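## Task

Take the water bottle from the cart and set it upright on the third level of the supply shelving, counting the lowest level as the first. It must sit directly behind the water bottle already on that level, further from the front edge. Every other item on that level must remain on it, upright and not stacked. Release it and move the robot away. The bottle falling or ending tilted is a failure, and a result that holds only because the robot is still supporting something does not count.

## Robot and tools

Robot: a Hello Robot Stretch 3 in simulation. It has a two-wheeled base (0.33 m long, 0.34 m wide), a lift carriage on a vertical mast, and one telescoping arm that reaches out to the robot's RIGHT, ending in a wrist and a two-finger gripper. The base cannot move sideways, so to shift the gripper forward or back you drive the base. Turning in place pivots about the point midway between the drive wheels, 0.05 m behind the front edge. With the arm retracted and the wrist folded, a turn sweeps a radius of 0.28 m; an unfolded, level gripper reaches beyond that. Loose objects may occasionally get nudged by something else.

Frames: the base frame has its origin on the floor between the drive wheels, x forward, y left, z up. hand_pose is reported in it, located where the closed fingertips meet; with all wrist joints at zero its x axis points up, y back along the arm toward the mast, z toward the rear. Fingertips are round pads 0.04 m wide. The odometry frame is the base frame at scene start; base_odometry counts wheel rotation only, so slip shows as travel. Heading is positive to the left, range -3.142 to 3.142.

execute_actions: argument actions is a list holding one action or none (empty just reports state and images). An action may contain base, joints, or both, plus optional contact_limits; its motions start together. base holds exactly one command: {"translate_m": d}, a straight drive of d metres relative to the current position, forward positive, -1 to 1; or {"rotate_rad": d}, an in-place turn of d radians, counter-clockwise (left) positive, -3.2 to 3.2. joints holds absolute targets by name: lift_m 0 to 1.1 (arm height); arm_m 0 to 0.52 (extension); wrist_yaw_rad -1.345 to 4.42 (0 along the arm, positive toward the front, 3.0 folded over the base); wrist_pitch_rad -1.57 to 0.451 (0 level, negative tips fingers down); wrist_roll_rad -2.911 to 2.911 (0 fingers side by side); gripper_m -0.089 to 0.179 (larger is wider; actual fingertip gap is 0.007 m smaller near closed, 0.025 m smaller fully open, zero below 0.007); head_pan_rad -3.953 to 1.73 (0 forward, positive left, -1.57 looks along the arm); head_tilt_rad -1.53 to 0.419 (negative down). Metres and radians throughout. Joints or base omitted may keep pushing toward an earlier target unseen. Unknown keys or out-of-range values reject the whole call. Each action is capped at 15 s. contact_limits takes only arm_m: a motor_effort percentage (1 to 100) at which the arm stops (negative effort when retracting); lower is softer, too low stops instantly, and the limit also caps holding force until the next action. cameras lists head_camera, nav_camera, wrist_camera or all; omitted/null means all, [] none. If a result reports a stop, later motion calls in the same reply are skipped.

wait: seconds 0 to 10; commands nothing and returns state and images. zoom_image: camera plus region [x0, y0, x1, y1] in pixels of that camera's latest full image, at most 504 by 504. finished_scene: scene number (1 or 2); irreversible, reports success, then gives the next task. Ending a reply without any tool call ends everything.

Results: base_status and joint_status tell how each motion ended. done (for the base, wheels turned the commanded amount even if slipping); off_target (stopped short, may still push); contact_stop, time_out, torque_fault (target dropped, holds where it rests unless slack or disabled). The arm and lift contact-stop when pushing firmly and then go slack until commanded again; a slack lift may sink under load or be pushed up by closing fingers on a surface. Base, wrist and head never contact-stop. A wrist servo pushed hard for several seconds shuts off for 10 s (torque_fault). on_its_own covers joints not commanded; "held at" is a target, not a position. motor_effort is percent of maximum, positive toward higher values, peak in brackets; readings carry fixed bias and noise. Positive wheel effort drives forward. contact_limits line shows active, default and maximum. lidar_m: 12 sectors of 30 degrees, first straight ahead, counter-clockwise (4th left, 7th behind, 10th right), scan plane 0.17 m high, range 0.15 to 12 m, blind to clear objects and parts of the robot; "-" means nothing. wrist_depth_mm (45 to 1000) and head_depth_mm (280 to 4000, sideways image) are 7x7 grids of median depths from top left. base_tilt in degrees (forward/right positive, a few degrees of fixed bias); turned_by_wheels and turned_by_imu give rotation since the last result.

Gripper: close to a value below the object's width to grasp; open at least 0.02 above the touch value to release. Readings never confirm a hold. Over-squeezing triggers a stall guard that can let heavy items slip; send a new value to re-squeeze.

Safety: fold or unfold the wrist (yaw to 3.0) only with lift_m between 0.32 and 0.95, wrist_pitch_rad -0.4 and roll near 0; once folded, lift may go down to 0.25. With yaw below -0.4, keep pitch at -0.5 or lower. Base is fast (0.30 m/s, 1.9 rad/s) only when stowed: lift_m under 0.30, arm_m under 0.03, wrist_yaw_rad over 2.54; otherwise 0.10 m/s and 0.63 rad/s. Pushing against something rigid with the gripper above about 0.45 m, a raised contact limit, repeated pushes, driving while gripping or pushing a fixed object, or snagging furniture (especially reversing) can tip the robot. If it leans, reverse the last move in small steps, free the gripper, and lower lift_m to about 0.2 if needed. Avoid drops, slips, slams and hard impacts.

Each tool is called after ">>>" as name([rows], argument=value, ...), one row to a line, values as JSON.

## Session

>>> execute_actions(actions=[])

Scene clock: 0.00 s.
base_odometry: x=+0.000 y=+0.000 heading=+0.000 (m, m, rad; odometry frame)
turned_by_wheels: +0.000 (rad since the last result)
turned_by_imu: +0.000 (rad since the last result)
base_tilt: forward=-0.6 right=+0.5 (deg)
lidar_m: 2.30 1.68 1.14 1.17 1.93 2.02 2.23 2.32 1.88 2.01 2.07 1.97
head_depth_mm: 1959 2114 2128 2143 2163 2180 2024 / 1934 2200 2250 2247 2297 2273 2038 / 1928 2315 2333 2343 2374 2417 2065 / 1897 2458 2467 2488 2519 2551 2069 / 1895 2595 2603 2654 2641 2670 2071 / 1878 2521 2616 2516 2573 2498 2114 / 1878 2189 2166 2141 2137 2131 2016
base_status: not commanded
joint_positions: lift_m=+0.421 arm_m=+0.000 wrist_yaw_rad=+3.079 wrist_pitch_rad=-0.462 wrist_roll_rad=+0.000 gripper_m=+0.037 head_pan_rad=+0.000 head_tilt_rad=-0.003
joint_status: not commanded
motor_effort: left_wheel=+0 right_wheel=+0 lift_m=+28 arm_m=+0 wrist_yaw_rad=+0 wrist_pitch_rad=+6 wrist_roll_rad=+0 gripper_m=+0 head_pan_rad=+0 head_tilt_rad=+2 (%)
hand_pose: x=-0.0076 y=+0.0733 z=+0.4237 quat_wxyz=(+0.184, +0.693, +0.141, +0.683) (m; base frame)
wrist_depth_mm: - - - - - - - / - - - - - - - / - - - - - - - / 882 862 - 866 869 870 881 / 757 751 740 742 764 738 720 / 639 644 - 627 621 626 641 / 554 558 - - 561 546 550
pictures: head_camera (sideways: a quarter turn clockwise sets it upright), nav_camera (sideways: a quarter turn counterclockwise sets it upright), wrist_camera
Images, in order (width x height): head_camera 896x504, nav_camera 672x504, wrist_camera 644x364.

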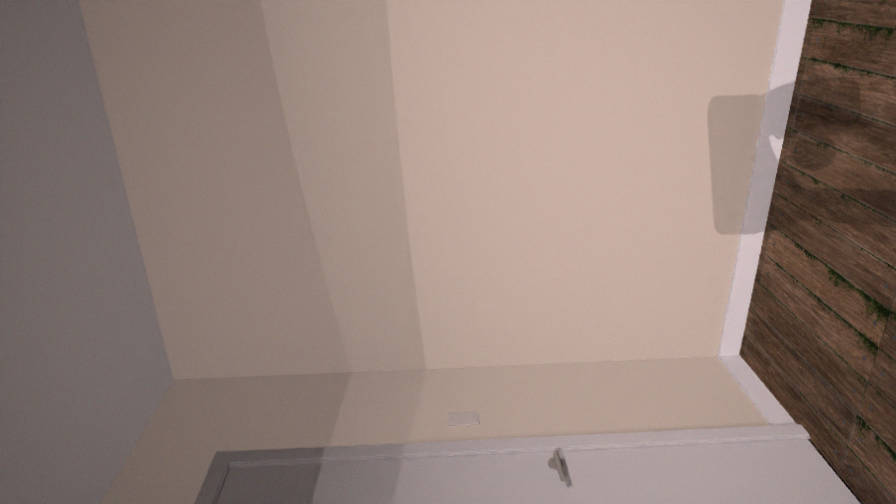

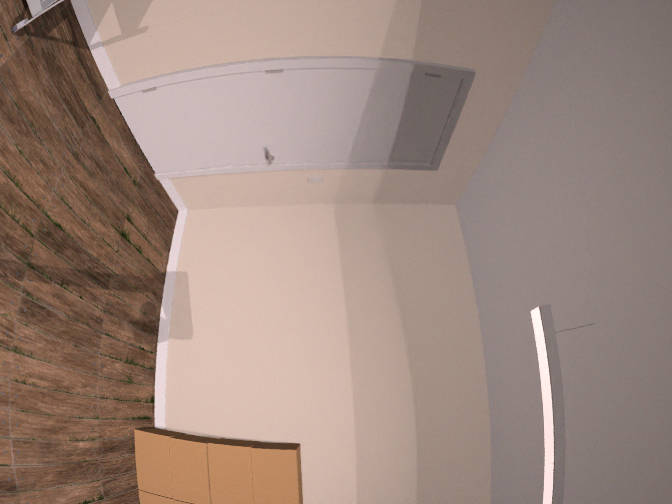

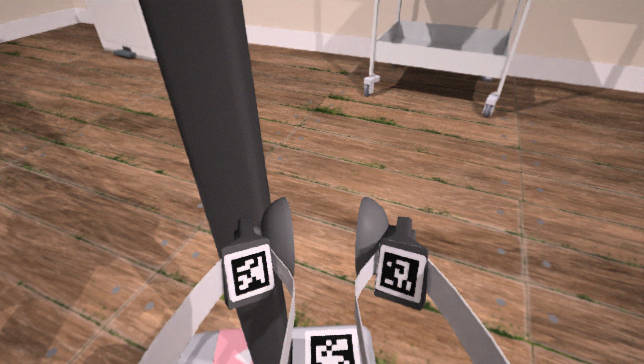

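>>> execute_actions([
  {"joints":{"lift_m":0.28,"head_pan_rad":1.15,"head_tilt_rad":-0.3}},
], cameras=["head_camera"])

>>> execute_actions([
  {"base":{"rotate_rad":2.7},"joints":{"head_pan_rad":0}},
], cameras=["head_camera","nav_camera"])

Scene clock: 2.23 s.
base_odometry: x=+0.000 y=+0.000 heading=+0.000 (m, m, rad; odometry frame)
turned_by_wheels: +0.000 (rad since the last result)
turned_by_imu: +0.000 (rad since the last result)
base_tilt: forward=-0.6 right=+0.4 (deg)
lidar_m: 2.30 1.68 1.14 1.18 1.93 2.03 2.23 2.31 1.88 2.01 2.07 1.96
head_depth_mm: 1367 1454 1544 1645 1772 1850 1448 / 1357 1451 1546 1652 1765 1840 1457 / 1362 1446 1534 1640 1749 1745 1414 / 1353 1452 1538 1613 1538 1509 1435 / 1353 1427 1530 1610 1543 1515 1440 / 1362 1429 1539 1639 1714 1755 1444 / 1356 1429 1535 1628 1760 1830 1482
base_status: not commanded
joint_positions: lift_m=+0.281 arm_m=+0.000 wrist_yaw_rad=+3.079 wrist_pitch_rad=-0.463 wrist_roll_rad=+0.000 gripper_m=+0.037 head_pan_rad=+1.143 head_tilt_rad=-0.296
joint_status: all done
motor_effort: left_wheel=+1(0) right_wheel=+0(0) lift_m=+16(25) arm_m=+0(0) wrist_yaw_rad=-1(1) wrist_pitch_rad=+7(7) wrist_roll_rad=+0(0) gripper_m=+0(0) head_pan_rad=+2(26) head_tilt_rad=-2(24) (%)
hand_pose: x=-0.0076 y=+0.0731 z=+0.2831 quat_wxyz=(+0.184, +0.693, +0.141, +0.683) (m; base frame)
wrist_depth_mm: - - - - - - - / - - - - - - - / 848 825 - 808 797 797 794 / 662 647 - 661 647 645 650 / 559 556 - 552 556 530 544 / 474 - - - - 463 457 / - - - - 408 409 407
pictures: head_camera (sideways: a quarter turn clockwise sets it upright)
Images, in order (width x height): head_camera 896x504.

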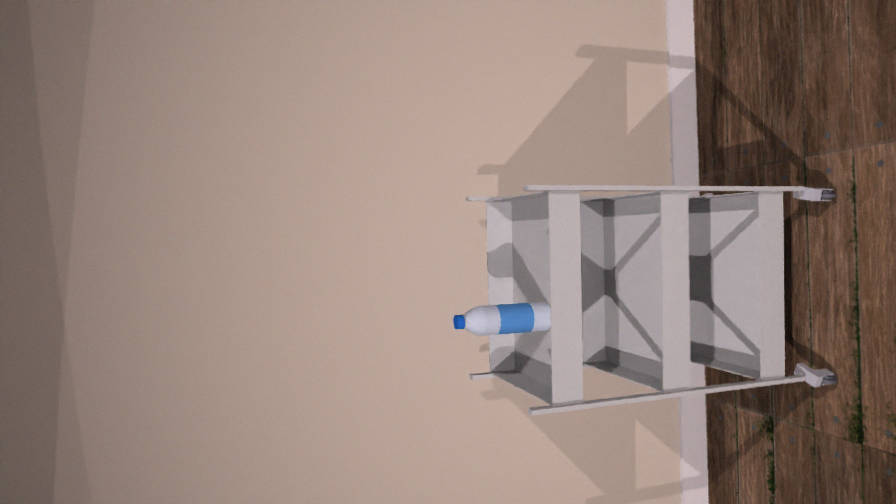

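Scene clock: 5.10 s.
base_odometry: x=+0.000 y=+0.000 heading=+2.700 (m, m, rad; odometry frame)
turned_by_wheels: +2.700 (rad since the last result)
turned_by_imu: +2.717 (rad since the last result)
base_tilt: forward=-0.5 right=+0.4 (deg)
lidar_m: 2.02 2.23 2.25 1.87 2.16 2.02 1.96 2.19 1.64 1.15 1.65 1.79
head_depth_mm: 2185 2317 2493 2669 2549 1859 1454 / 2197 2322 2475 2680 2560 1855 1443 / 2182 2321 2469 2643 2590 1862 1467 / 2179 2299 2452 2633 2485 1892 1479 / 2082 2125 2261 2521 2470 1892 1474 / 2127 2253 2348 2567 2466 1912 1465 / 2143 2245 2360 2516 2454 1911 1476
base_status: done
joint_positions: lift_m=+0.281 arm_m=+0.000 wrist_yaw_rad=+3.079 wrist_pitch_rad=-0.463 wrist_roll_rad=+0.000 gripper_m=+0.037 head_pan_rad=+0.007 head_tilt_rad=-0.297
joint_status: all done
motor_effort: left_wheel=-1(7) right_wheel=+2(9) lift_m=+16(15) arm_m=+0(0) wrist_yaw_rad=+0(1) wrist_pitch_rad=+7(7) wrist_roll_rad=+0(0) gripper_m=+0(0) head_pan_rad=-2(27) head_tilt_rad=-1(2) (%)
hand_pose: x=-0.0076 y=+0.0731 z=+0.2831 quat_wxyz=(+0.184, +0.693, +0.141, +0.683) (m; base frame)
wrist_depth_mm: - - - - - - - / - - - - - - - / 811 829 - 832 814 791 786 / 673 659 - 659 635 647 650 / 543 541 - 560 564 537 543 / 473 - - - - 463 459 / - - - - 411 409 403
pictures: head_camera (sideways: a quarter turn clockwise sets it upright), nav_camera (sideways: a quarter turn counterclockwise sets it upright)
Images, in order (width x height): head_camera 896x504, nav_camera 672x504.

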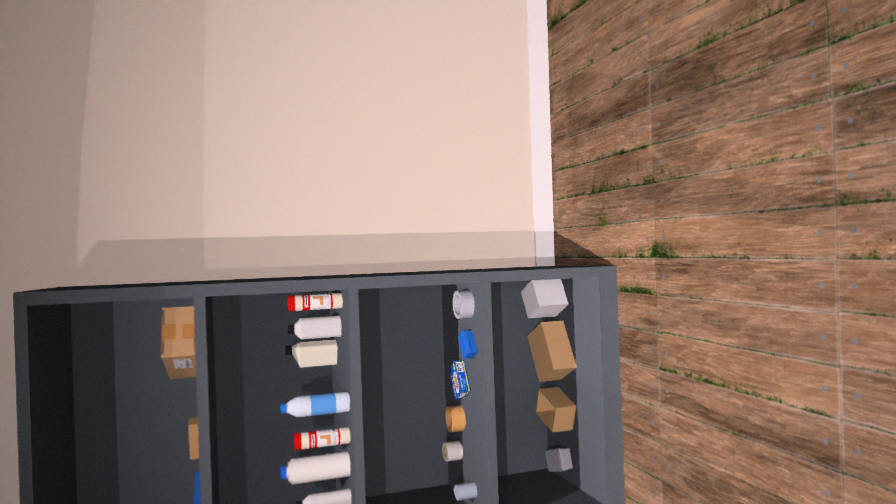

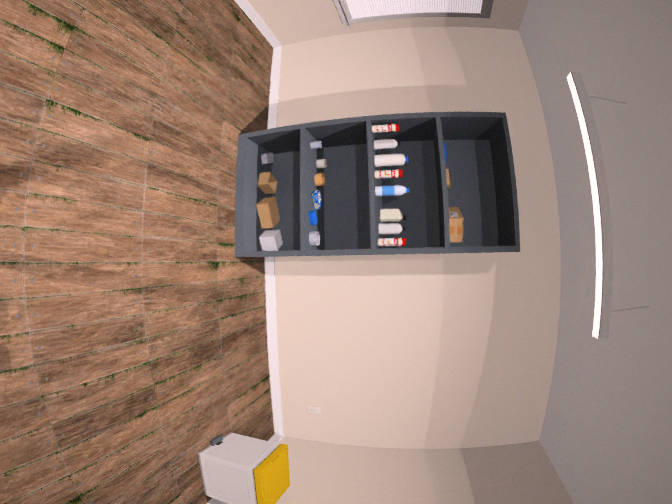

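>>> execute_actions([
  {"base":{"rotate_rad":0.38}},
], cameras=[])

>>> execute_actions([
  {"base":{"translate_m":1.0},"joints":{"wrist_pitch_rad":-0.4}},
], cameras=[])

>>> execute_actions([
  {"base":{"translate_m":0.53},"joints":{"lift_m":0.75}},
], cameras=[])

>>> execute_actions([
  {"base":{"rotate_rad":1.195},"joints":{"head_pan_rad":-1.57,"head_tilt_rad":-0.45,"wrist_yaw_rad":0,"lift_m":1.04}},
], cameras=[])

>>> execute_actions([
  {"joints":{"wrist_pitch_rad":-0.2,"gripper_m":0.11}},
])

Scene clock: 6.67 s.
base_odometry: x=+0.000 y=+0.000 heading=+3.080 (m, m, rad; odometry frame)
turned_by_wheels: +0.380 (rad since the last result)
turned_by_imu: +0.382 (rad since the last result)
base_tilt: forward=-0.5 right=+0.5 (deg)
lidar_m: 2.23 2.35 1.87 2.02 2.11 1.97 2.28 1.72 1.14 1.17 1.79 2.02
head_depth_mm: 1977 2155 2296 2444 2421 1852 1446 / 2138 2233 2373 2474 2451 1861 1446 / 2198 2342 2468 2617 2440 1857 1453 / 2278 2352 2331 2503 2476 1876 1464 / 2434 2607 2792 3023 2612 1890 1475 / 2580 2747 2988 3233 2662 1896 1486 / 2683 2871 3073 3221 2654 1903 1476
base_status: done
joint_positions: lift_m=+0.281 arm_m=+0.000 wrist_yaw_rad=+3.079 wrist_pitch_rad=-0.463 wrist_roll_rad=+0.000 gripper_m=+0.037 head_pan_rad=+0.007 head_tilt_rad=-0.297
joint_status: not commanded
motor_effort: left_wheel=-1(6) right_wheel=+2(7) lift_m=+15(15) arm_m=+0(0) wrist_yaw_rad=+1(0) wrist_pitch_rad=+7(7) wrist_roll_rad=+0(0) gripper_m=+0(0) head_pan_rad=-2(3) head_tilt_rad=-1(1) (%)
hand_pose: x=-0.0076 y=+0.0731 z=+0.2831 quat_wxyz=(+0.184, +0.693, +0.141, +0.683) (m; base frame)
wrist_depth_mm: - - - - - - - / - - - - - - - / 816 827 - 809 804 804 780 / 658 677 - 655 643 648 653 / 554 545 - 555 564 541 539 / 469 - - - - 462 464 / - - - - 405 403 401
pictures: none
No camera images: the call's "cameras" was empty. Leave "cameras" out to get every camera's image.

Scene clock: 11.77 s.
base_odometry: x=-0.998 y=+0.062 heading=+3.080 (m, m, rad; odometry frame)
turned_by_wheels: +0.000 (rad since the last result)
turned_by_imu: +0.001 (rad since the last result)
base_tilt: forward=-0.6 right=+0.5 (deg)
lidar_m: 1.22 1.94 1.79 1.56 2.28 2.87 3.21 1.68 1.66 1.60 1.71 1.13
head_depth_mm: 1261 1325 1381 1316 1498 1511 1365 / 1305 1373 1452 1345 1513 1601 1384 / 1358 1430 1497 1632 1503 1650 1405 / 1344 1352 1397 1408 1452 1638 1476 / 1067 1136 1207 1318 1994 1740 1475 / 1587 1690 1822 1978 2148 1906 1473 / 1658 1787 1925 2095 2273 1901 1475
base_status: done
joint_positions: lift_m=+0.281 arm_m=+0.000 wrist_yaw_rad=+3.079 wrist_pitch_rad=-0.418 wrist_roll_rad=+0.000 gripper_m=+0.037 head_pan_rad=+0.007 head_tilt_rad=-0.297
joint_status: all done
motor_effort: left_wheel=-1(5) right_wheel=+2(7) lift_m=+15(16) arm_m=+0(0) wrist_yaw_rad=-1(0) wrist_pitch_rad=+9(9) wrist_roll_rad=+0(0) gripper_m=+0(0) head_pan_rad=-3(3) head_tilt_rad=-1(1) (%)
hand_pose: x=-0.0072 y=+0.0790 z=+0.2931 quat_wxyz=(+0.169, +0.696, +0.125, +0.687) (m; base frame)
wrist_depth_mm: - - - - - - - / - - - - - - - / 920 930 - 886 900 895 880 / 713 708 - 709 695 693 695 / 586 576 - 572 595 574 565 / 497 507 - - - 488 483 / 436 - - - 424 417 413
pictures: none
No camera images: the call's "cameras" was empty. Leave "cameras" out to get every camera's image.

Scene clock: 18.23 s.
base_odometry: x=-1.527 y=+0.095 heading=+3.079 (m, m, rad; odometry frame)
turned_by_wheels: +0.000 (rad since the last result)
turned_by_imu: +0.000 (rad since the last result)
base_tilt: forward=-0.5 right=+0.5 (deg)
lidar_m: 0.69 1.38 1.59 1.59 1.62 3.35 3.54 2.07 1.74 1.78 0.77 0.79
head_depth_mm: 516 886 939 783 621 1091 854 / 510 925 956 660 679 1049 859 / 576 961 1018 715 700 1103 863 / 743 835 920 863 748 1011 890 / 603 675 708 682 729 807 871 / 560 599 642 1309 1450 1583 1471 / 1114 1198 1288 1404 1525 1693 1479
base_status: done
joint_positions: lift_m=+0.749 arm_m=+0.000 wrist_yaw_rad=+3.079 wrist_pitch_rad=-0.418 wrist_roll_rad=+0.000 gripper_m=+0.037 head_pan_rad=+0.007 head_tilt_rad=-0.297
joint_status: all done
motor_effort: left_wheel=-1(5) right_wheel=+2(7) lift_m=+37(37) arm_m=+0(0) wrist_yaw_rad=+1(2) wrist_pitch_rad=+9(9) wrist_roll_rad=+0(0) gripper_m=+0(0) head_pan_rad=-3(3) head_tilt_rad=-1(1) (%)
hand_pose: x=-0.0072 y=+0.0791 z=+0.7622 quat_wxyz=(+0.169, +0.696, +0.125, +0.687) (m; base frame)
wrist_depth_mm: - - - - - - - / - - - - - - - / - - - - - - - / - - - - - - - / - - - - - - - / - - - - - - - / 905 900 901 933 931 885 955
pictures: none
No camera images: the call's "cameras" was empty. Leave "cameras" out to get every camera's image.

Scene clock: 21.70 s.
base_odometry: x=-1.527 y=+0.095 heading=-2.009 (m, m, rad; odometry frame)
turned_by_wheels: +1.195 (rad since the last result)
turned_by_imu: +1.205 (rad since the last result)
base_tilt: forward=-0.6 right=+0.5 (deg)
lidar_m: 1.58 1.59 1.87 3.37 3.00 2.07 1.73 1.49 0.77 0.79 0.69 1.59
head_depth_mm: 862 937 886 - - - - / 861 937 621 660 - - - / 860 934 985 732 - - - / 859 936 639 677 - 915 1195 / 857 935 660 682 1205 948 1199 / 860 934 981 696 1206 934 1175 / 861 925 880 691 966 895 939
base_status: done
joint_positions: lift_m=+1.039 arm_m=+0.000 wrist_yaw_rad=+0.003 wrist_pitch_rad=-0.418 wrist_roll_rad=+0.000 gripper_m=+0.037 head_pan_rad=-1.563 head_tilt_rad=-0.444
joint_status: all done
motor_effort: left_wheel=-1(6) right_wheel=+2(6) lift_m=+37(34) arm_m=+0(0) wrist_yaw_rad=-2(4) wrist_pitch_rad=+9(9) wrist_roll_rad=+0(0) gripper_m=+0(0) head_pan_rad=-3(27) head_tilt_rad=-2(17) (%)
hand_pose: x=-0.0208 y=-0.3694 z=+1.0522 quat_wxyz=(+0.692, +0.148, -0.691, -0.146) (m; base frame)
wrist_depth_mm: 361 419 411 391 358 678 488 / 392 468 451 461 405 514 481 / 400 408 403 400 395 382 380 / 458 623 984 989 971 947 606 / - 635 857 879 929 850 608 / - 626 732 765 724 722 590 / - - 707 688 671 682 656
pictures: none
No camera images: the call's "cameras" was empty. Leave "cameras" out to get every camera's image.

Scene clock: 22.90 s.
base_odometry: x=-1.527 y=+0.095 heading=-2.009 (m, m, rad; odometry frame)
turned_by_wheels: +0.000 (rad since the last result)
turned_by_imu: +0.000 (rad since the last result)
base_tilt: forward=-0.6 right=+0.5 (deg)
lidar_m: 1.58 1.59 1.87 3.36 3.00 2.07 1.73 1.50 0.77 0.79 0.69 1.59
head_depth_mm: 859 936 881 - - - - / 861 933 621 680 - - - / 859 935 986 - - - - / 858 933 638 677 - 916 1201 / 859 937 658 688 1170 950 1201 / 859 936 981 695 1204 937 1179 / 855 921 882 689 971 898 943
base_status: not commanded
joint_positions: lift_m=+1.039 arm_m=+0.000 wrist_yaw_rad=+0.003 wrist_pitch_rad=-0.221 wrist_roll_rad=+0.000 gripper_m=+0.110 head_pan_rad=-1.563 head_tilt_rad=-0.444
joint_status: all done
motor_effort: left_wheel=-1(1) right_wheel=+3(2) lift_m=+36(37) arm_m=+0(0) wrist_yaw_rad=-3(4) wrist_pitch_rad=+10(10) wrist_roll_rad=+0(0) gripper_m=+0(96) head_pan_rad=-2(2) head_tilt_rad=-2(3) (%)
hand_pose: x=-0.0207 y=-0.3896 z=+1.0985 quat_wxyz=(+0.703, +0.079, -0.702, -0.077) (m; base frame)
wrist_depth_mm: 431 629 730 716 682 713 607 / 381 517 424 747 377 742 550 / 398 517 449 593 403 633 527 / 413 451 466 444 422 468 459 / 442 524 412 408 403 386 387 / 501 551 914 963 950 - 600 / - 684 796 801 755 780 570
pictures: head_camera (sideways: a quarter turn clockwise sets it upright), nav_camera (sideways: a quarter turn counterclockwise sets it upright), wrist_camera
Images, in order (width x height): head_camera 896x504, nav_camera 672x504, wrist_camera 644x364.

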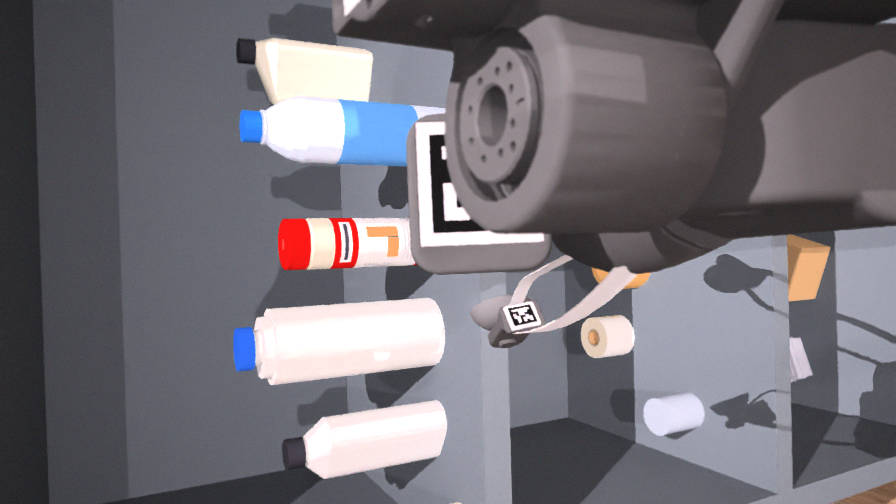

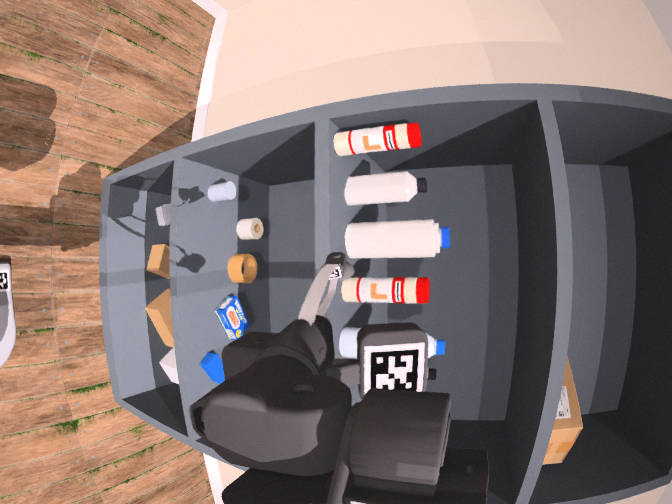

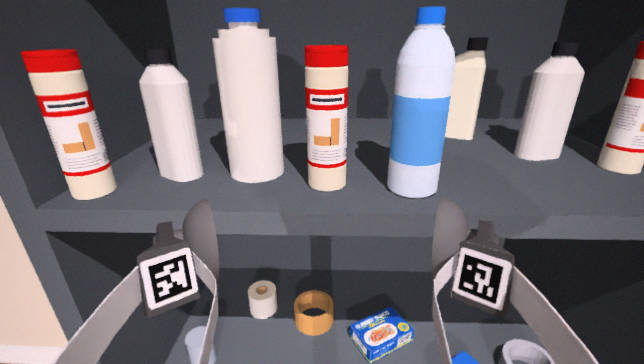

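>>> execute_actions([
  {"base":{"translate_m":-0.107},"joints":{"arm_m":0.19}},
], cameras=["head_camera","wrist_camera"])

Scene clock: 25.70 s.
base_odometry: x=-1.482 y=+0.192 heading=-2.009 (m, m, rad; odometry frame)
turned_by_wheels: +0.000 (rad since the last result)
turned_by_imu: -0.001 (rad since the last result)
base_tilt: forward=-0.6 right=+0.5 (deg)
lidar_m: 1.69 1.68 2.48 3.35 2.24 1.98 1.63 1.49 0.70 0.78 0.75 1.59
head_depth_mm: 856 927 - 776 1109 903 1134 / 858 926 - - 1210 916 1192 / 860 933 - - 1205 937 1190 / 857 935 981 653 1205 946 1202 / 859 933 949 659 1200 943 1197 / 856 929 683 689 1200 949 1200 / 856 916 653 683 1188 937 1157
base_status: done
joint_positions: lift_m=+1.039 arm_m=+0.190 wrist_yaw_rad=+0.002 wrist_pitch_rad=-0.220 wrist_roll_rad=+0.000 gripper_m=+0.110 head_pan_rad=-1.563 head_tilt_rad=-0.445
joint_status: all done
motor_effort: left_wheel=-1(6) right_wheel=+2(4) lift_m=+36(36) arm_m=+3(4) wrist_yaw_rad=-3(4) wrist_pitch_rad=+10(10) wrist_roll_rad=+0(0) gripper_m=+0(0) head_pan_rad=-2(2) head_tilt_rad=-2(2) (%)
hand_pose: x=-0.0210 y=-0.5795 z=+1.0987 quat_wxyz=(+0.703, +0.079, -0.702, -0.077) (m; base frame)
wrist_depth_mm: 243 562 558 187 533 540 465 / 240 210 581 184 439 572 408 / 250 221 602 194 457 596 405 / 271 275 434 208 468 409 407 / 299 299 350 224 352 358 345 / 281 292 276 246 279 - 276 / 243 233 234 233 233 230 230
pictures: head_camera (sideways: a quarter turn clockwise sets it upright), wrist_camera
Images, in order (width x height): head_camera 896x504, wrist_camera 644x364.

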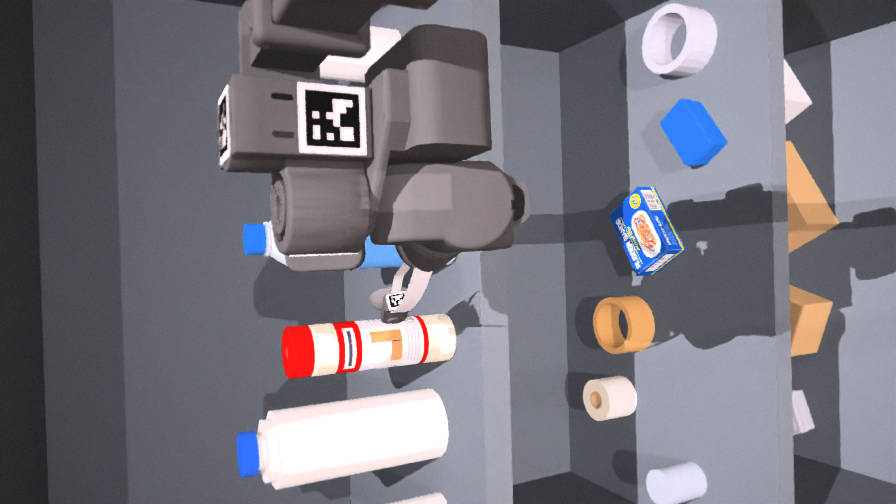

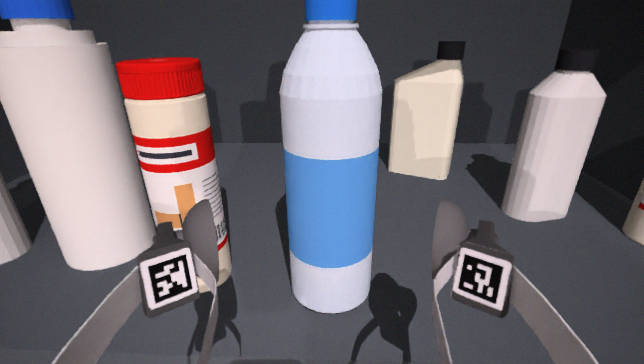

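>>> execute_actions([
  {"joints":{"arm_m":0.282}},
], cameras=["wrist_camera"])

>>> execute_actions([
  {"joints":{"gripper_m":0.015}},
], cameras=[])

>>> execute_actions([
  {"joints":{"lift_m":1.062}},
], cameras=["wrist_camera"])

>>> execute_actions([
  {"base":{"translate_m":-0.17}},
], cameras=["wrist_camera","head_camera"])

Scene clock: 27.83 s.
base_odometry: x=-1.482 y=+0.192 heading=-2.009 (m, m, rad; odometry frame)
turned_by_wheels: +0.000 (rad since the last result)
turned_by_imu: +0.000 (rad since the last result)
base_tilt: forward=-0.6 right=+0.6 (deg)
lidar_m: 1.69 1.69 2.48 3.36 2.25 1.98 1.63 1.49 0.70 0.78 0.75 1.58
head_depth_mm: 860 921 - 715 1114 902 1126 / 860 923 - 685 1204 920 1195 / 859 922 - 652 1206 942 1198 / 860 934 985 654 1204 945 1197 / 857 934 782 660 1200 948 1202 / 856 933 681 687 1204 951 1210 / 853 919 650 684 1189 933 1152
base_status: not commanded
joint_positions: lift_m=+1.039 arm_m=+0.282 wrist_yaw_rad=+0.002 wrist_pitch_rad=-0.220 wrist_roll_rad=+0.000 gripper_m=+0.110 head_pan_rad=-1.563 head_tilt_rad=-0.445
joint_status: all done
motor_effort: left_wheel=-1(1) right_wheel=+2(2) lift_m=+36(36) arm_m=+3(4) wrist_yaw_rad=-2(2) wrist_pitch_rad=+10(10) wrist_roll_rad=+0(0) gripper_m=+0(1) head_pan_rad=-2(2) head_tilt_rad=-2(2) (%)
hand_pose: x=-0.0210 y=-0.6715 z=+1.0987 quat_wxyz=(+0.703, +0.079, -0.702, -0.077) (m; base frame)
wrist_depth_mm: 479 473 477 101 460 456 448 / 497 502 497 98 351 480 469 / 125 154 529 98 115 510 249 / 131 152 453 103 370 437 256 / 139 151 337 111 125 357 276 / 156 152 270 122 257 - 277 / 221 174 231 133 224 229 230
pictures: wrist_camera
Images, in order (width x height): wrist_camera 644x364.

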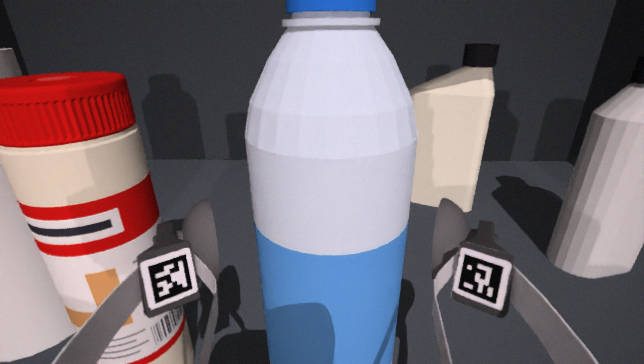

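Scene clock: 29.27 s.
base_odometry: x=-1.482 y=+0.192 heading=-2.009 (m, m, rad; odometry frame)
turned_by_wheels: +0.000 (rad since the last result)
turned_by_imu: +0.000 (rad since the last result)
base_tilt: forward=-0.5 right=+0.5 (deg)
lidar_m: 1.69 1.69 2.48 3.37 2.25 1.98 1.63 1.49 0.70 0.77 0.75 1.59
head_depth_mm: 859 923 - 717 1112 905 1133 / 860 922 - 684 1208 918 1190 / 858 920 - 651 1209 938 1194 / 859 932 - 652 1203 943 1197 / 856 935 907 659 1200 953 1197 / 855 929 681 690 1203 954 1212 / 860 923 651 685 1188 933 1156
base_status: not commanded
joint_positions: lift_m=+1.039 arm_m=+0.282 wrist_yaw_rad=-0.002 wrist_pitch_rad=-0.224 wrist_roll_rad=+0.000 gripper_m=+0.017 head_pan_rad=-1.563 head_tilt_rad=-0.445
joint_status: all done
motor_effort: left_wheel=-1(2) right_wheel=+2(5) lift_m=+37(37) arm_m=+2(3) wrist_yaw_rad=+1(3) wrist_pitch_rad=+12(13) wrist_roll_rad=+0(0) gripper_m=-28(99) head_pan_rad=-2(3) head_tilt_rad=-2(2) (%)
hand_pose: x=-0.0221 y=-0.6713 z=+1.0977 quat_wxyz=(+0.703, +0.078, -0.702, -0.080) (m; base frame)
wrist_depth_mm: 477 473 471 94 461 451 445 / 499 489 494 93 348 476 470 / 126 531 521 93 359 515 249 / 132 154 419 97 377 456 257 / 140 157 121 105 117 343 276 / 154 158 135 114 124 275 274 / 219 167 224 125 222 229 228
pictures: none
No camera images: the call's "cameras" was empty. Leave "cameras" out to get every camera's image.

Scene clock: 30.20 s.
base_odometry: x=-1.482 y=+0.192 heading=-2.009 (m, m, rad; odometry frame)
turned_by_wheels: +0.000 (rad since the last result)
turned_by_imu: +0.000 (rad since the last result)
base_tilt: forward=-0.5 right=+0.5 (deg)
lidar_m: 1.70 1.68 2.48 3.37 2.25 1.98 1.63 1.49 0.70 0.77 0.75 1.58
head_depth_mm: 861 911 759 719 1112 904 1125 / 858 908 889 721 1210 916 1194 / 862 908 - 671 1203 942 1200 / 858 921 766 643 1203 948 1194 / 858 932 909 660 1206 950 1202 / 857 931 681 688 1207 951 1207 / 855 914 651 683 1188 929 1157
base_status: not commanded
joint_positions: lift_m=+1.061 arm_m=+0.282 wrist_yaw_rad=-0.002 wrist_pitch_rad=-0.258 wrist_roll_rad=+0.000 gripper_m=+0.020 head_pan_rad=-1.563 head_tilt_rad=-0.445
joint_status: all done
motor_effort: left_wheel=-1(1) right_wheel=+3(3) lift_m=+40(37) arm_m=+2(2) wrist_yaw_rad=+1(1) wrist_pitch_rad=+28(30) wrist_roll_rad=+0(0) gripper_m=-26(28) head_pan_rad=-2(3) head_tilt_rad=-2(2) (%)
hand_pose: x=-0.0221 y=-0.6684 z=+1.1113 quat_wxyz=(+0.701, +0.090, -0.701, -0.092) (m; base frame)
wrist_depth_mm: 478 477 470 94 459 456 445 / 514 514 499 93 356 483 466 / 129 535 522 93 355 523 251 / 133 154 420 97 384 465 263 / 142 158 121 105 118 356 283 / 209 161 137 113 124 290 290 / 231 178 239 124 235 240 241
pictures: wrist_camera
Images, in order (width x height): wrist_camera 644x364.

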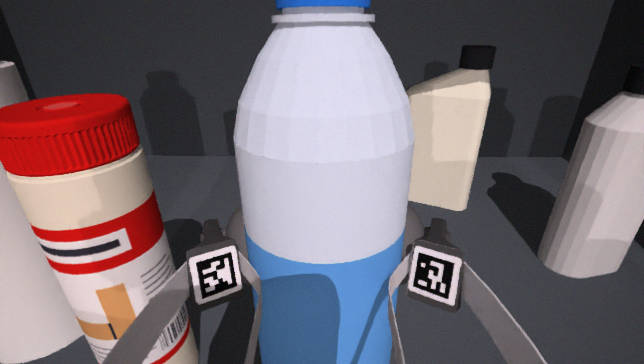

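Scene clock: 33.10 s.
base_odometry: x=-1.410 y=+0.346 heading=-2.009 (m, m, rad; odometry frame)
turned_by_wheels: +0.000 (rad since the last result)
turned_by_imu: +0.000 (rad since the last result)
base_tilt: forward=-0.4 right=+0.4 (deg)
lidar_m: 1.86 1.84 2.68 3.37 2.02 1.84 1.46 1.49 0.63 0.79 0.88 0.86
head_depth_mm: 588 598 657 629 708 1406 1260 / 803 895 706 682 975 898 1017 / 855 908 - 669 1204 912 1193 / 855 920 729 641 1198 916 1199 / 853 928 995 700 1198 947 1192 / 853 928 996 702 1195 952 1205 / 855 925 988 668 1203 957 1180
base_status: done
joint_positions: lift_m=+1.061 arm_m=+0.282 wrist_yaw_rad=-0.002 wrist_pitch_rad=-0.258 wrist_roll_rad=+0.000 gripper_m=+0.026 head_pan_rad=-1.563 head_tilt_rad=-0.445
joint_status: not commanded
on_its_own: gripper_m is held at +0.025, not at your +0.015, by its stall guard, which is not easing now
motor_effort: left_wheel=-1(4) right_wheel=+1(3) lift_m=+40(40) arm_m=+2(2) wrist_yaw_rad=+1(2) wrist_pitch_rad=+28(28) wrist_roll_rad=+0(0) gripper_m=-23(26) head_pan_rad=-2(2) head_tilt_rad=-2(2) (%)
hand_pose: x=-0.0220 y=-0.6684 z=+1.1113 quat_wxyz=(+0.701, +0.091, -0.701, -0.092) (m; base frame)
wrist_depth_mm: 473 472 463 95 454 381 247 / 515 504 501 93 240 381 186 / 544 544 525 94 237 381 180 / 481 477 416 98 252 380 194 / 364 360 119 105 118 327 212 / 294 295 132 114 126 240 227 / 247 246 239 125 235 241 234
pictures: head_camera (sideways: a quarter turn clockwise sets it upright), wrist_camera
Images, in order (width x height): head_camera 896x504, wrist_camera 644x364.

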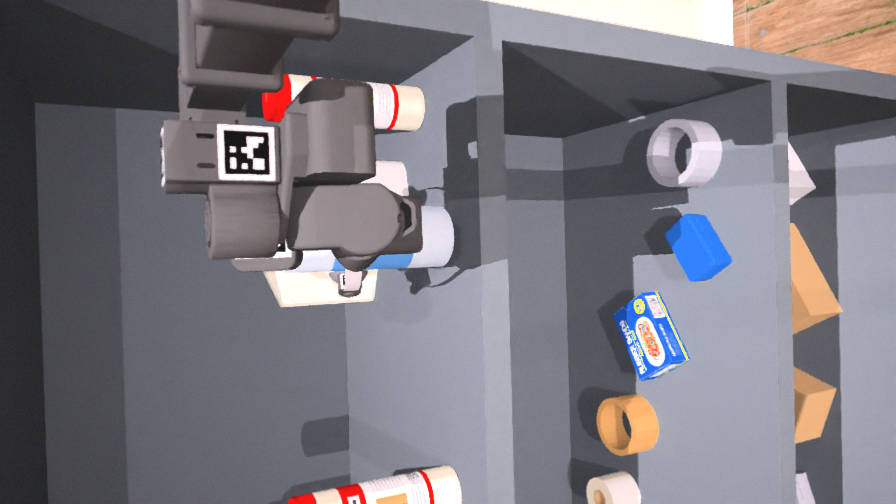

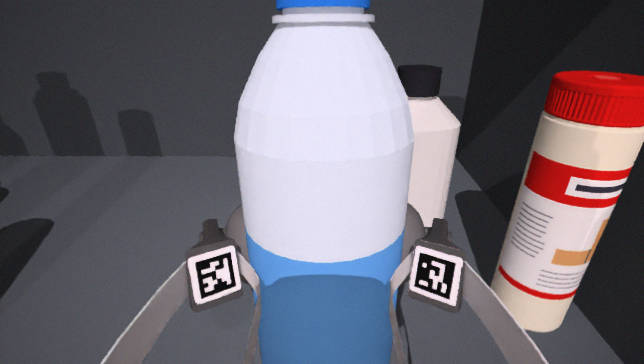

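>>> execute_actions([
  {"joints":{"lift_m":1.039}},
], cameras=[])

>>> execute_actions([
  {"joints":{"gripper_m":0.115}},
], cameras=["wrist_camera"])

>>> execute_actions([
  {"joints":{"arm_m":0.12}},
], cameras=["wrist_camera"])

>>> execute_actions([
  {"base":{"rotate_rad":-0.98},"joints":{"arm_m":0.0,"head_tilt_rad":-0.65}},
], cameras=[])

>>> execute_actions([
  {"base":{"translate_m":-1.0},"joints":{"lift_m":0.76}},
], cameras=[])

>>> execute_actions([
  {"base":{"translate_m":-0.52}},
], cameras=[])

>>> execute_actions([
  {"base":{"rotate_rad":-0.58},"joints":{"arm_m":0.08}},
], cameras=["wrist_camera","head_camera"])

Scene clock: 34.40 s.
base_odometry: x=-1.410 y=+0.346 heading=-2.009 (m, m, rad; odometry frame)
turned_by_wheels: +0.000 (rad since the last result)
turned_by_imu: +0.000 (rad since the last result)
base_tilt: forward=-0.6 right=+0.5 (deg)
lidar_m: 1.86 1.83 2.66 3.38 2.02 1.84 1.46 1.48 0.62 0.79 0.88 0.86
head_depth_mm: 590 600 - 630 706 1414 1261 / 801 887 - 679 973 898 1013 / 853 922 - 651 1197 915 1191 / 856 924 - 649 1201 918 1198 / 854 928 990 698 1207 948 1197 / 854 930 999 703 1203 952 1196 / 852 933 984 669 1203 953 1181
base_status: not commanded
joint_positions: lift_m=+1.040 arm_m=+0.282 wrist_yaw_rad=-0.002 wrist_pitch_rad=-0.224 wrist_roll_rad=+0.000 gripper_m=+0.026 head_pan_rad=-1.563 head_tilt_rad=-0.445
joint_status: all done
on_its_own: gripper_m is held at +0.025, not at your +0.015, by its stall guard, which is not easing now
motor_effort: left_wheel=-1(1) right_wheel=+2(2) lift_m=+15(42) arm_m=+3(2) wrist_yaw_rad=+1(2) wrist_pitch_rad=+11(28) wrist_roll_rad=+0(0) gripper_m=-23(23) head_pan_rad=-2(2) head_tilt_rad=-2(2) (%)
hand_pose: x=-0.0220 y=-0.6713 z=+1.0979 quat_wxyz=(+0.703, +0.078, -0.702, -0.080) (m; base frame)
wrist_depth_mm: 479 482 465 96 457 382 250 / 508 498 488 94 232 379 175 / 542 535 518 93 233 384 178 / 474 472 417 98 250 381 191 / 352 349 119 106 118 312 207 / 282 278 134 114 124 238 224 / 232 233 224 124 222 229 224
pictures: none
No camera images: the call's "cameras" was empty. Leave "cameras" out to get every camera's image.

Scene clock: 35.77 s.
base_odometry: x=-1.410 y=+0.346 heading=-2.009 (m, m, rad; odometry frame)
turned_by_wheels: +0.000 (rad since the last result)
turned_by_imu: +0.000 (rad since the last result)
base_tilt: forward=-0.5 right=+0.5 (deg)
lidar_m: 1.86 1.82 2.66 3.38 2.02 1.84 1.46 1.49 0.63 0.79 0.87 0.86
head_depth_mm: 589 600 - 631 710 1400 1264 / 800 893 - 681 971 899 1014 / 858 919 - 651 1200 914 1195 / 855 925 849 651 1205 918 1196 / 859 933 993 696 1202 950 1200 / 856 931 997 703 1201 956 1208 / 857 927 991 670 1197 957 1182
base_status: not commanded
joint_positions: lift_m=+1.040 arm_m=+0.282 wrist_yaw_rad=-0.002 wrist_pitch_rad=-0.216 wrist_roll_rad=+0.000 gripper_m=+0.115 head_pan_rad=-1.563 head_tilt_rad=-0.445
joint_status: all done
motor_effort: left_wheel=-1(1) right_wheel=+2(2) lift_m=+15(15) arm_m=+3(2) wrist_yaw_rad=+2(2) wrist_pitch_rad=+8(11) wrist_roll_rad=+0(0) gripper_m=+0(94) head_pan_rad=-3(2) head_tilt_rad=-3(2) (%)
hand_pose: x=-0.0220 y=-0.6719 z=+1.0997 quat_wxyz=(+0.703, +0.076, -0.703, -0.077) (m; base frame)
wrist_depth_mm: 470 459 471 95 456 384 249 / 513 500 499 93 232 381 175 / 544 533 529 93 233 383 179 / 492 479 420 96 248 381 191 / 359 380 324 103 123 229 205 / 286 - 261 112 258 - 224 / 242 235 225 122 225 233 223
pictures: wrist_camera
Images, in order (width x height): wrist_camera 644x364.

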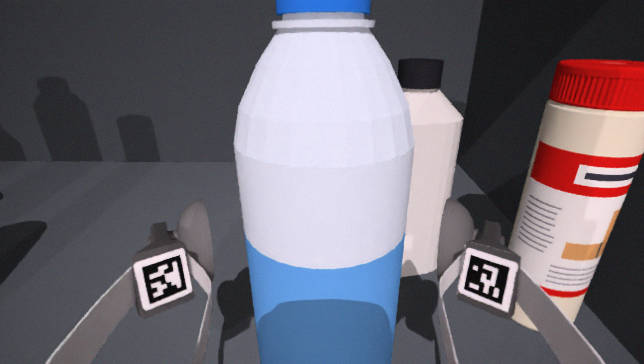

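Scene clock: 38.20 s.
base_odometry: x=-1.410 y=+0.346 heading=-2.009 (m, m, rad; odometry frame)
turned_by_wheels: +0.000 (rad since the last result)
turned_by_imu: +0.000 (rad since the last result)
base_tilt: forward=-0.5 right=+0.4 (deg)
lidar_m: 1.86 1.82 2.67 3.38 2.02 1.84 1.46 1.49 0.63 0.78 0.88 0.86
head_depth_mm: 591 599 - - 737 1425 1262 / 801 895 - - 983 894 1019 / 852 929 735 - - 912 1194 / 856 917 831 640 1173 912 1204 / 857 931 986 660 1201 949 1196 / 854 931 998 704 1195 953 1204 / 851 926 990 670 1201 953 1186
base_status: not commanded
joint_positions: lift_m=+1.040 arm_m=+0.120 wrist_yaw_rad=-0.002 wrist_pitch_rad=-0.216 wrist_roll_rad=+0.000 gripper_m=+0.115 head_pan_rad=-1.563 head_tilt_rad=-0.445
joint_status: all done
motor_effort: left_wheel=-1(1) right_wheel=+2(2) lift_m=+15(15) arm_m=-2(4) wrist_yaw_rad=+2(1) wrist_pitch_rad=+8(8) wrist_roll_rad=+0(0) gripper_m=+0(0) head_pan_rad=-2(2) head_tilt_rad=-3(3) (%)
hand_pose: x=-0.0220 y=-0.5103 z=+1.0997 quat_wxyz=(+0.703, +0.076, -0.703, -0.077) (m; base frame)
wrist_depth_mm: 637 640 628 595 603 376 244 / 657 655 648 242 550 328 244 / 322 689 697 262 418 344 244 / 327 482 489 279 433 359 244 / 341 380 356 304 352 330 253 / 297 - 291 285 283 - 272 / 731 739 820 758 725 375 922
pictures: wrist_camera
Images, in order (width x height): wrist_camera 644x364.

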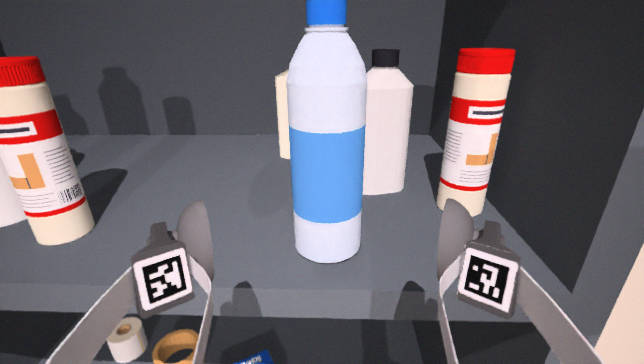

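Scene clock: 40.70 s.
base_odometry: x=-1.410 y=+0.346 heading=-2.989 (m, m, rad; odometry frame)
turned_by_wheels: -0.980 (rad since the last result)
turned_by_imu: -0.989 (rad since the last result)
base_tilt: forward=-0.6 right=+0.5 (deg)
lidar_m: 0.86 1.69 1.86 1.83 2.66 3.37 1.92 1.84 1.46 1.41 0.63 0.79
head_depth_mm: 1623 1787 - - - - 1173 / 1712 1914 - - - - 1175 / 1807 2032 - - - - 1176 / 1646 1844 - - 1627 1383 1184 / 1422 1565 1723 1901 1677 1395 1185 / 1262 1366 1513 1668 1695 1393 1183 / 1128 1212 1329 1444 1555 1363 1120
base_status: done
joint_positions: lift_m=+1.040 arm_m=+0.000 wrist_yaw_rad=-0.002 wrist_pitch_rad=-0.216 wrist_roll_rad=+0.000 gripper_m=+0.115 head_pan_rad=-1.563 head_tilt_rad=-0.642
joint_status: all done
motor_effort: left_wheel=+3(7) right_wheel=-2(5) lift_m=+16(15) arm_m=-2(2) wrist_yaw_rad=+1(2) wrist_pitch_rad=+8(8) wrist_roll_rad=+0(1) gripper_m=+0(0) head_pan_rad=-2(2) head_tilt_rad=-4(21) (%)
hand_pose: x=-0.0220 y=-0.3903 z=+1.0997 quat_wxyz=(+0.703, +0.076, -0.703, -0.077) (m; base frame)
wrist_depth_mm: 730 886 - - - - - / 754 914 - - - - - / 790 955 - - - - - / 786 - - - - - - / 832 953 - - - - - / 853 - - - - - - / 852 - - - - - -
pictures: none
No camera images: the call's "cameras" was empty. Leave "cameras" out to get every camera's image.

Scene clock: 52.20 s.
base_odometry: x=-0.421 y=+0.498 heading=-2.989 (m, m, rad; odometry frame)
turned_by_wheels: +0.000 (rad since the last result)
turned_by_imu: -0.003 (rad since the last result)
base_tilt: forward=-0.5 right=+0.5 (deg)
lidar_m: 1.76 2.49 2.14 2.52 2.61 2.87 1.14 0.93 1.32 1.17 1.42 1.46
head_depth_mm: 1114 1229 1382 1552 1653 1372 1244 / 1182 1314 1473 1691 1669 1376 1254 / 1251 1405 1587 1835 1680 1424 - / 1341 1506 1698 1671 1686 1415 1156 / 1436 1643 1800 1518 1645 1389 1182 / 1547 1774 2028 1722 1695 1394 1185 / 1664 1952 2266 2157 1693 1401 1185
base_status: done
joint_positions: lift_m=+0.761 arm_m=+0.000 wrist_yaw_rad=-0.002 wrist_pitch_rad=-0.217 wrist_roll_rad=+0.000 gripper_m=+0.115 head_pan_rad=-1.563 head_tilt_rad=-0.642
joint_status: all done
motor_effort: left_wheel=+3(5) right_wheel=-2(5) lift_m=+15(13) arm_m=-2(2) wrist_yaw_rad=+1(2) wrist_pitch_rad=+8(8) wrist_roll_rad=+0(0) gripper_m=+1(0) head_pan_rad=-2(3) head_tilt_rad=-3(3) (%)
hand_pose: x=-0.0220 y=-0.3903 z=+0.8206 quat_wxyz=(+0.703, +0.076, -0.703, -0.077) (m; base frame)
wrist_depth_mm: - - - - - 910 809 / - - - - - 984 850 / - - - - - - 865 / - - - - - - 920 / - - - - - - 957 / - - - - - - - / - - - - - - -
pictures: none
No camera images: the call's "cameras" was empty. Leave "cameras" out to get every camera's image.

Scene clock: 58.90 s.
base_odometry: x=+0.093 y=+0.577 heading=-2.989 (m, m, rad; odometry frame)
turned_by_wheels: +0.000 (rad since the last result)
turned_by_imu: -0.002 (rad since the last result)
base_tilt: forward=-0.5 right=+0.5 (deg)
lidar_m: 1.96 2.79 2.44 2.62 2.48 2.44 1.33 0.60 0.59 1.09 1.33 1.96
head_depth_mm: 850 938 1047 1160 854 996 1108 / 901 1002 1115 1286 1492 1287 1188 / 955 1071 1212 1393 1585 1408 - / 1021 1155 1313 1553 1669 1429 1153 / 1094 1246 1445 1715 1686 1396 1183 / 1176 1361 1587 1819 1682 1391 1187 / 1270 1489 1732 1602 1658 1403 1189
base_status: done
joint_positions: lift_m=+0.761 arm_m=+0.000 wrist_yaw_rad=-0.002 wrist_pitch_rad=-0.217 wrist_roll_rad=+0.000 gripper_m=+0.115 head_pan_rad=-1.563 head_tilt_rad=-0.642
joint_status: not commanded
motor_effort: left_wheel=+3(4) right_wheel=-2(6) lift_m=+15(15) arm_m=-2(2) wrist_yaw_rad=+2(1) wrist_pitch_rad=+8(8) wrist_roll_rad=+0(0) gripper_m=+0(0) head_pan_rad=-2(2) head_tilt_rad=-4(4) (%)
hand_pose: x=-0.0220 y=-0.3903 z=+0.8206 quat_wxyz=(+0.703, +0.076, -0.703, -0.077) (m; base frame)
wrist_depth_mm: - - - 908 770 692 581 / - - - 963 806 700 609 / - - - - 851 726 622 / - - - - 915 764 556 / - - - - 980 359 346 / - - - - - - 339 / - - - - - 611 602
pictures: none
No camera images: the call's "cameras" was empty. Leave "cameras" out to get every camera's image.

Scene clock: 60.80 s.
base_odometry: x=+0.093 y=+0.577 heading=+2.715 (m, m, rad; odometry frame)
turned_by_wheels: -0.580 (rad since the last result)
turned_by_imu: -0.585 (rad since the last result)
base_tilt: forward=-0.6 right=+0.5 (deg)
lidar_m: 2.27 1.96 2.83 2.44 2.60 2.28 2.44 1.41 0.60 0.59 1.07 1.33
head_depth_mm: 838 944 1077 1041 882 1416 - / 839 943 1076 1021 1057 - - / 838 944 1078 985 889 - 1136 / 838 948 1078 956 893 1213 1163 / 839 945 1082 1074 1066 1326 1179 / 839 943 1080 1252 1511 1392 1186 / 841 944 1076 1258 1496 1404 1185
base_status: done
joint_positions: lift_m=+0.761 arm_m=+0.080 wrist_yaw_rad=-0.002 wrist_pitch_rad=-0.217 wrist_roll_rad=+0.000 gripper_m=+0.115 head_pan_rad=-1.563 head_tilt_rad=-0.642
joint_status: all done
motor_effort: left_wheel=+3(7) right_wheel=-2(6) lift_m=+15(15) arm_m=+3(4) wrist_yaw_rad=+1(1) wrist_pitch_rad=+8(8) wrist_roll_rad=+0(0) gripper_m=+0(0) head_pan_rad=-2(2) head_tilt_rad=-4(4) (%)
hand_pose: x=-0.0219 y=-0.4698 z=+0.8206 quat_wxyz=(+0.703, +0.076, -0.703, -0.077) (m; base frame)
wrist_depth_mm: 647 637 633 643 635 616 607 / 705 692 689 671 656 633 631 / 731 738 722 619 687 678 701 / 789 783 705 522 594 545 724 / 887 843 386 440 441 454 367 / 951 - 340 330 325 - 308 / - - 945 601 597 621 611
pictures: head_camera (sideways: a quarter turn clockwise sets it upright), wrist_camera
Images, in order (width x height): head_camera 896x504, wrist_camera 644x364.

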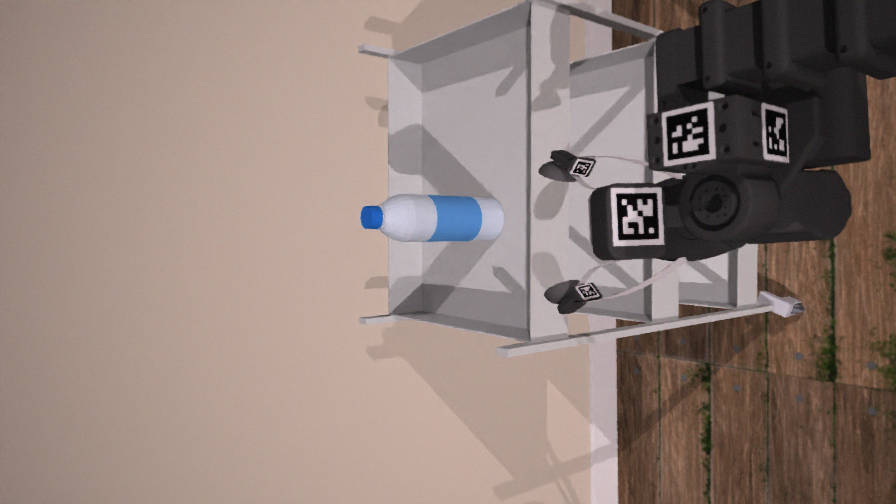

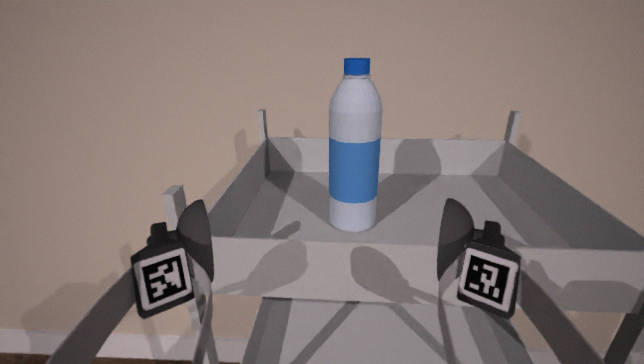

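>>> execute_actions([
  {"base":{"translate_m":-0.035},"joints":{"arm_m":0.32,"lift_m":0.725}},
], cameras=["wrist_camera","head_camera"])

Scene clock: 63.87 s.
base_odometry: x=+0.125 y=+0.563 heading=+2.715 (m, m, rad; odometry frame)
turned_by_wheels: +0.000 (rad since the last result)
turned_by_imu: +0.000 (rad since the last result)
base_tilt: forward=-0.6 right=+0.4 (deg)
lidar_m: 2.27 1.99 2.82 2.44 2.60 2.25 2.39 1.40 0.60 0.59 0.61 1.36
head_depth_mm: 837 942 1076 1193 1394 1404 - / 839 939 1073 1034 - 1175 1150 / 836 942 1080 1060 1094 1156 1182 / 838 943 1073 847 1091 1218 1184 / 839 941 1074 1018 1017 1183 1187 / 837 941 1082 1255 1501 1395 1187 / 840 944 1077 1249 1509 1398 1187
base_status: done
joint_positions: lift_m=+0.726 arm_m=+0.320 wrist_yaw_rad=-0.002 wrist_pitch_rad=-0.217 wrist_roll_rad=+0.000 gripper_m=+0.115 head_pan_rad=-1.563 head_tilt_rad=-0.642
joint_status: all done
motor_effort: left_wheel=+3(4) right_wheel=-2(5) lift_m=+15(17) arm_m=+3(6) wrist_yaw_rad=+1(1) wrist_pitch_rad=+8(8) wrist_roll_rad=+0(0) gripper_m=+0(0) head_pan_rad=-3(3) head_tilt_rad=-4(4) (%)
hand_pose: x=-0.0219 y=-0.7098 z=+0.7856 quat_wxyz=(+0.703, +0.076, -0.703, -0.077) (m; base frame)
wrist_depth_mm: 420 418 415 146 403 401 391 / 452 450 437 147 428 423 417 / 479 472 463 145 456 454 436 / 508 500 394 152 369 376 371 / 560 542 364 164 376 379 337 / 603 - 303 179 287 - 295 / 198 251 251 195 250 248 251
pictures: head_camera (sideways: a quarter turn clockwise sets it upright), wrist_camera
Images, in order (width x height): head_camera 896x504, wrist_camera 644x364.

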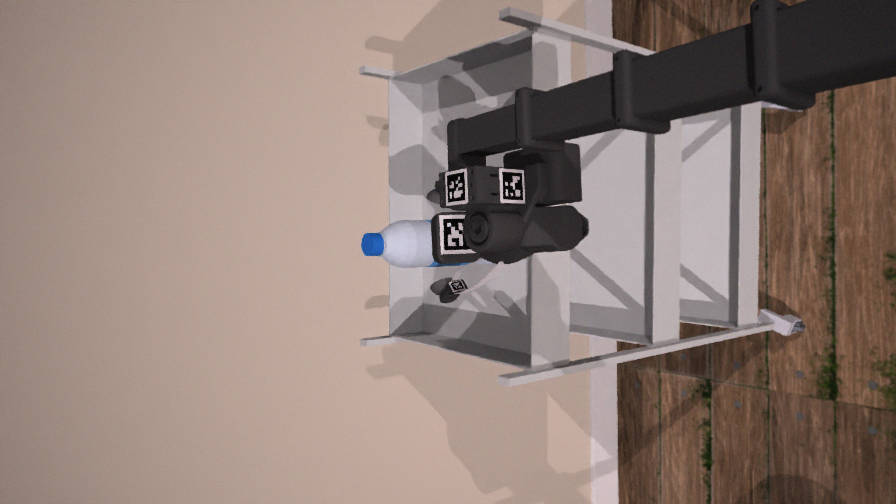

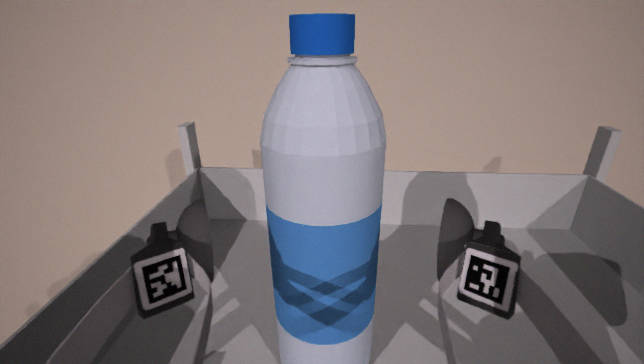

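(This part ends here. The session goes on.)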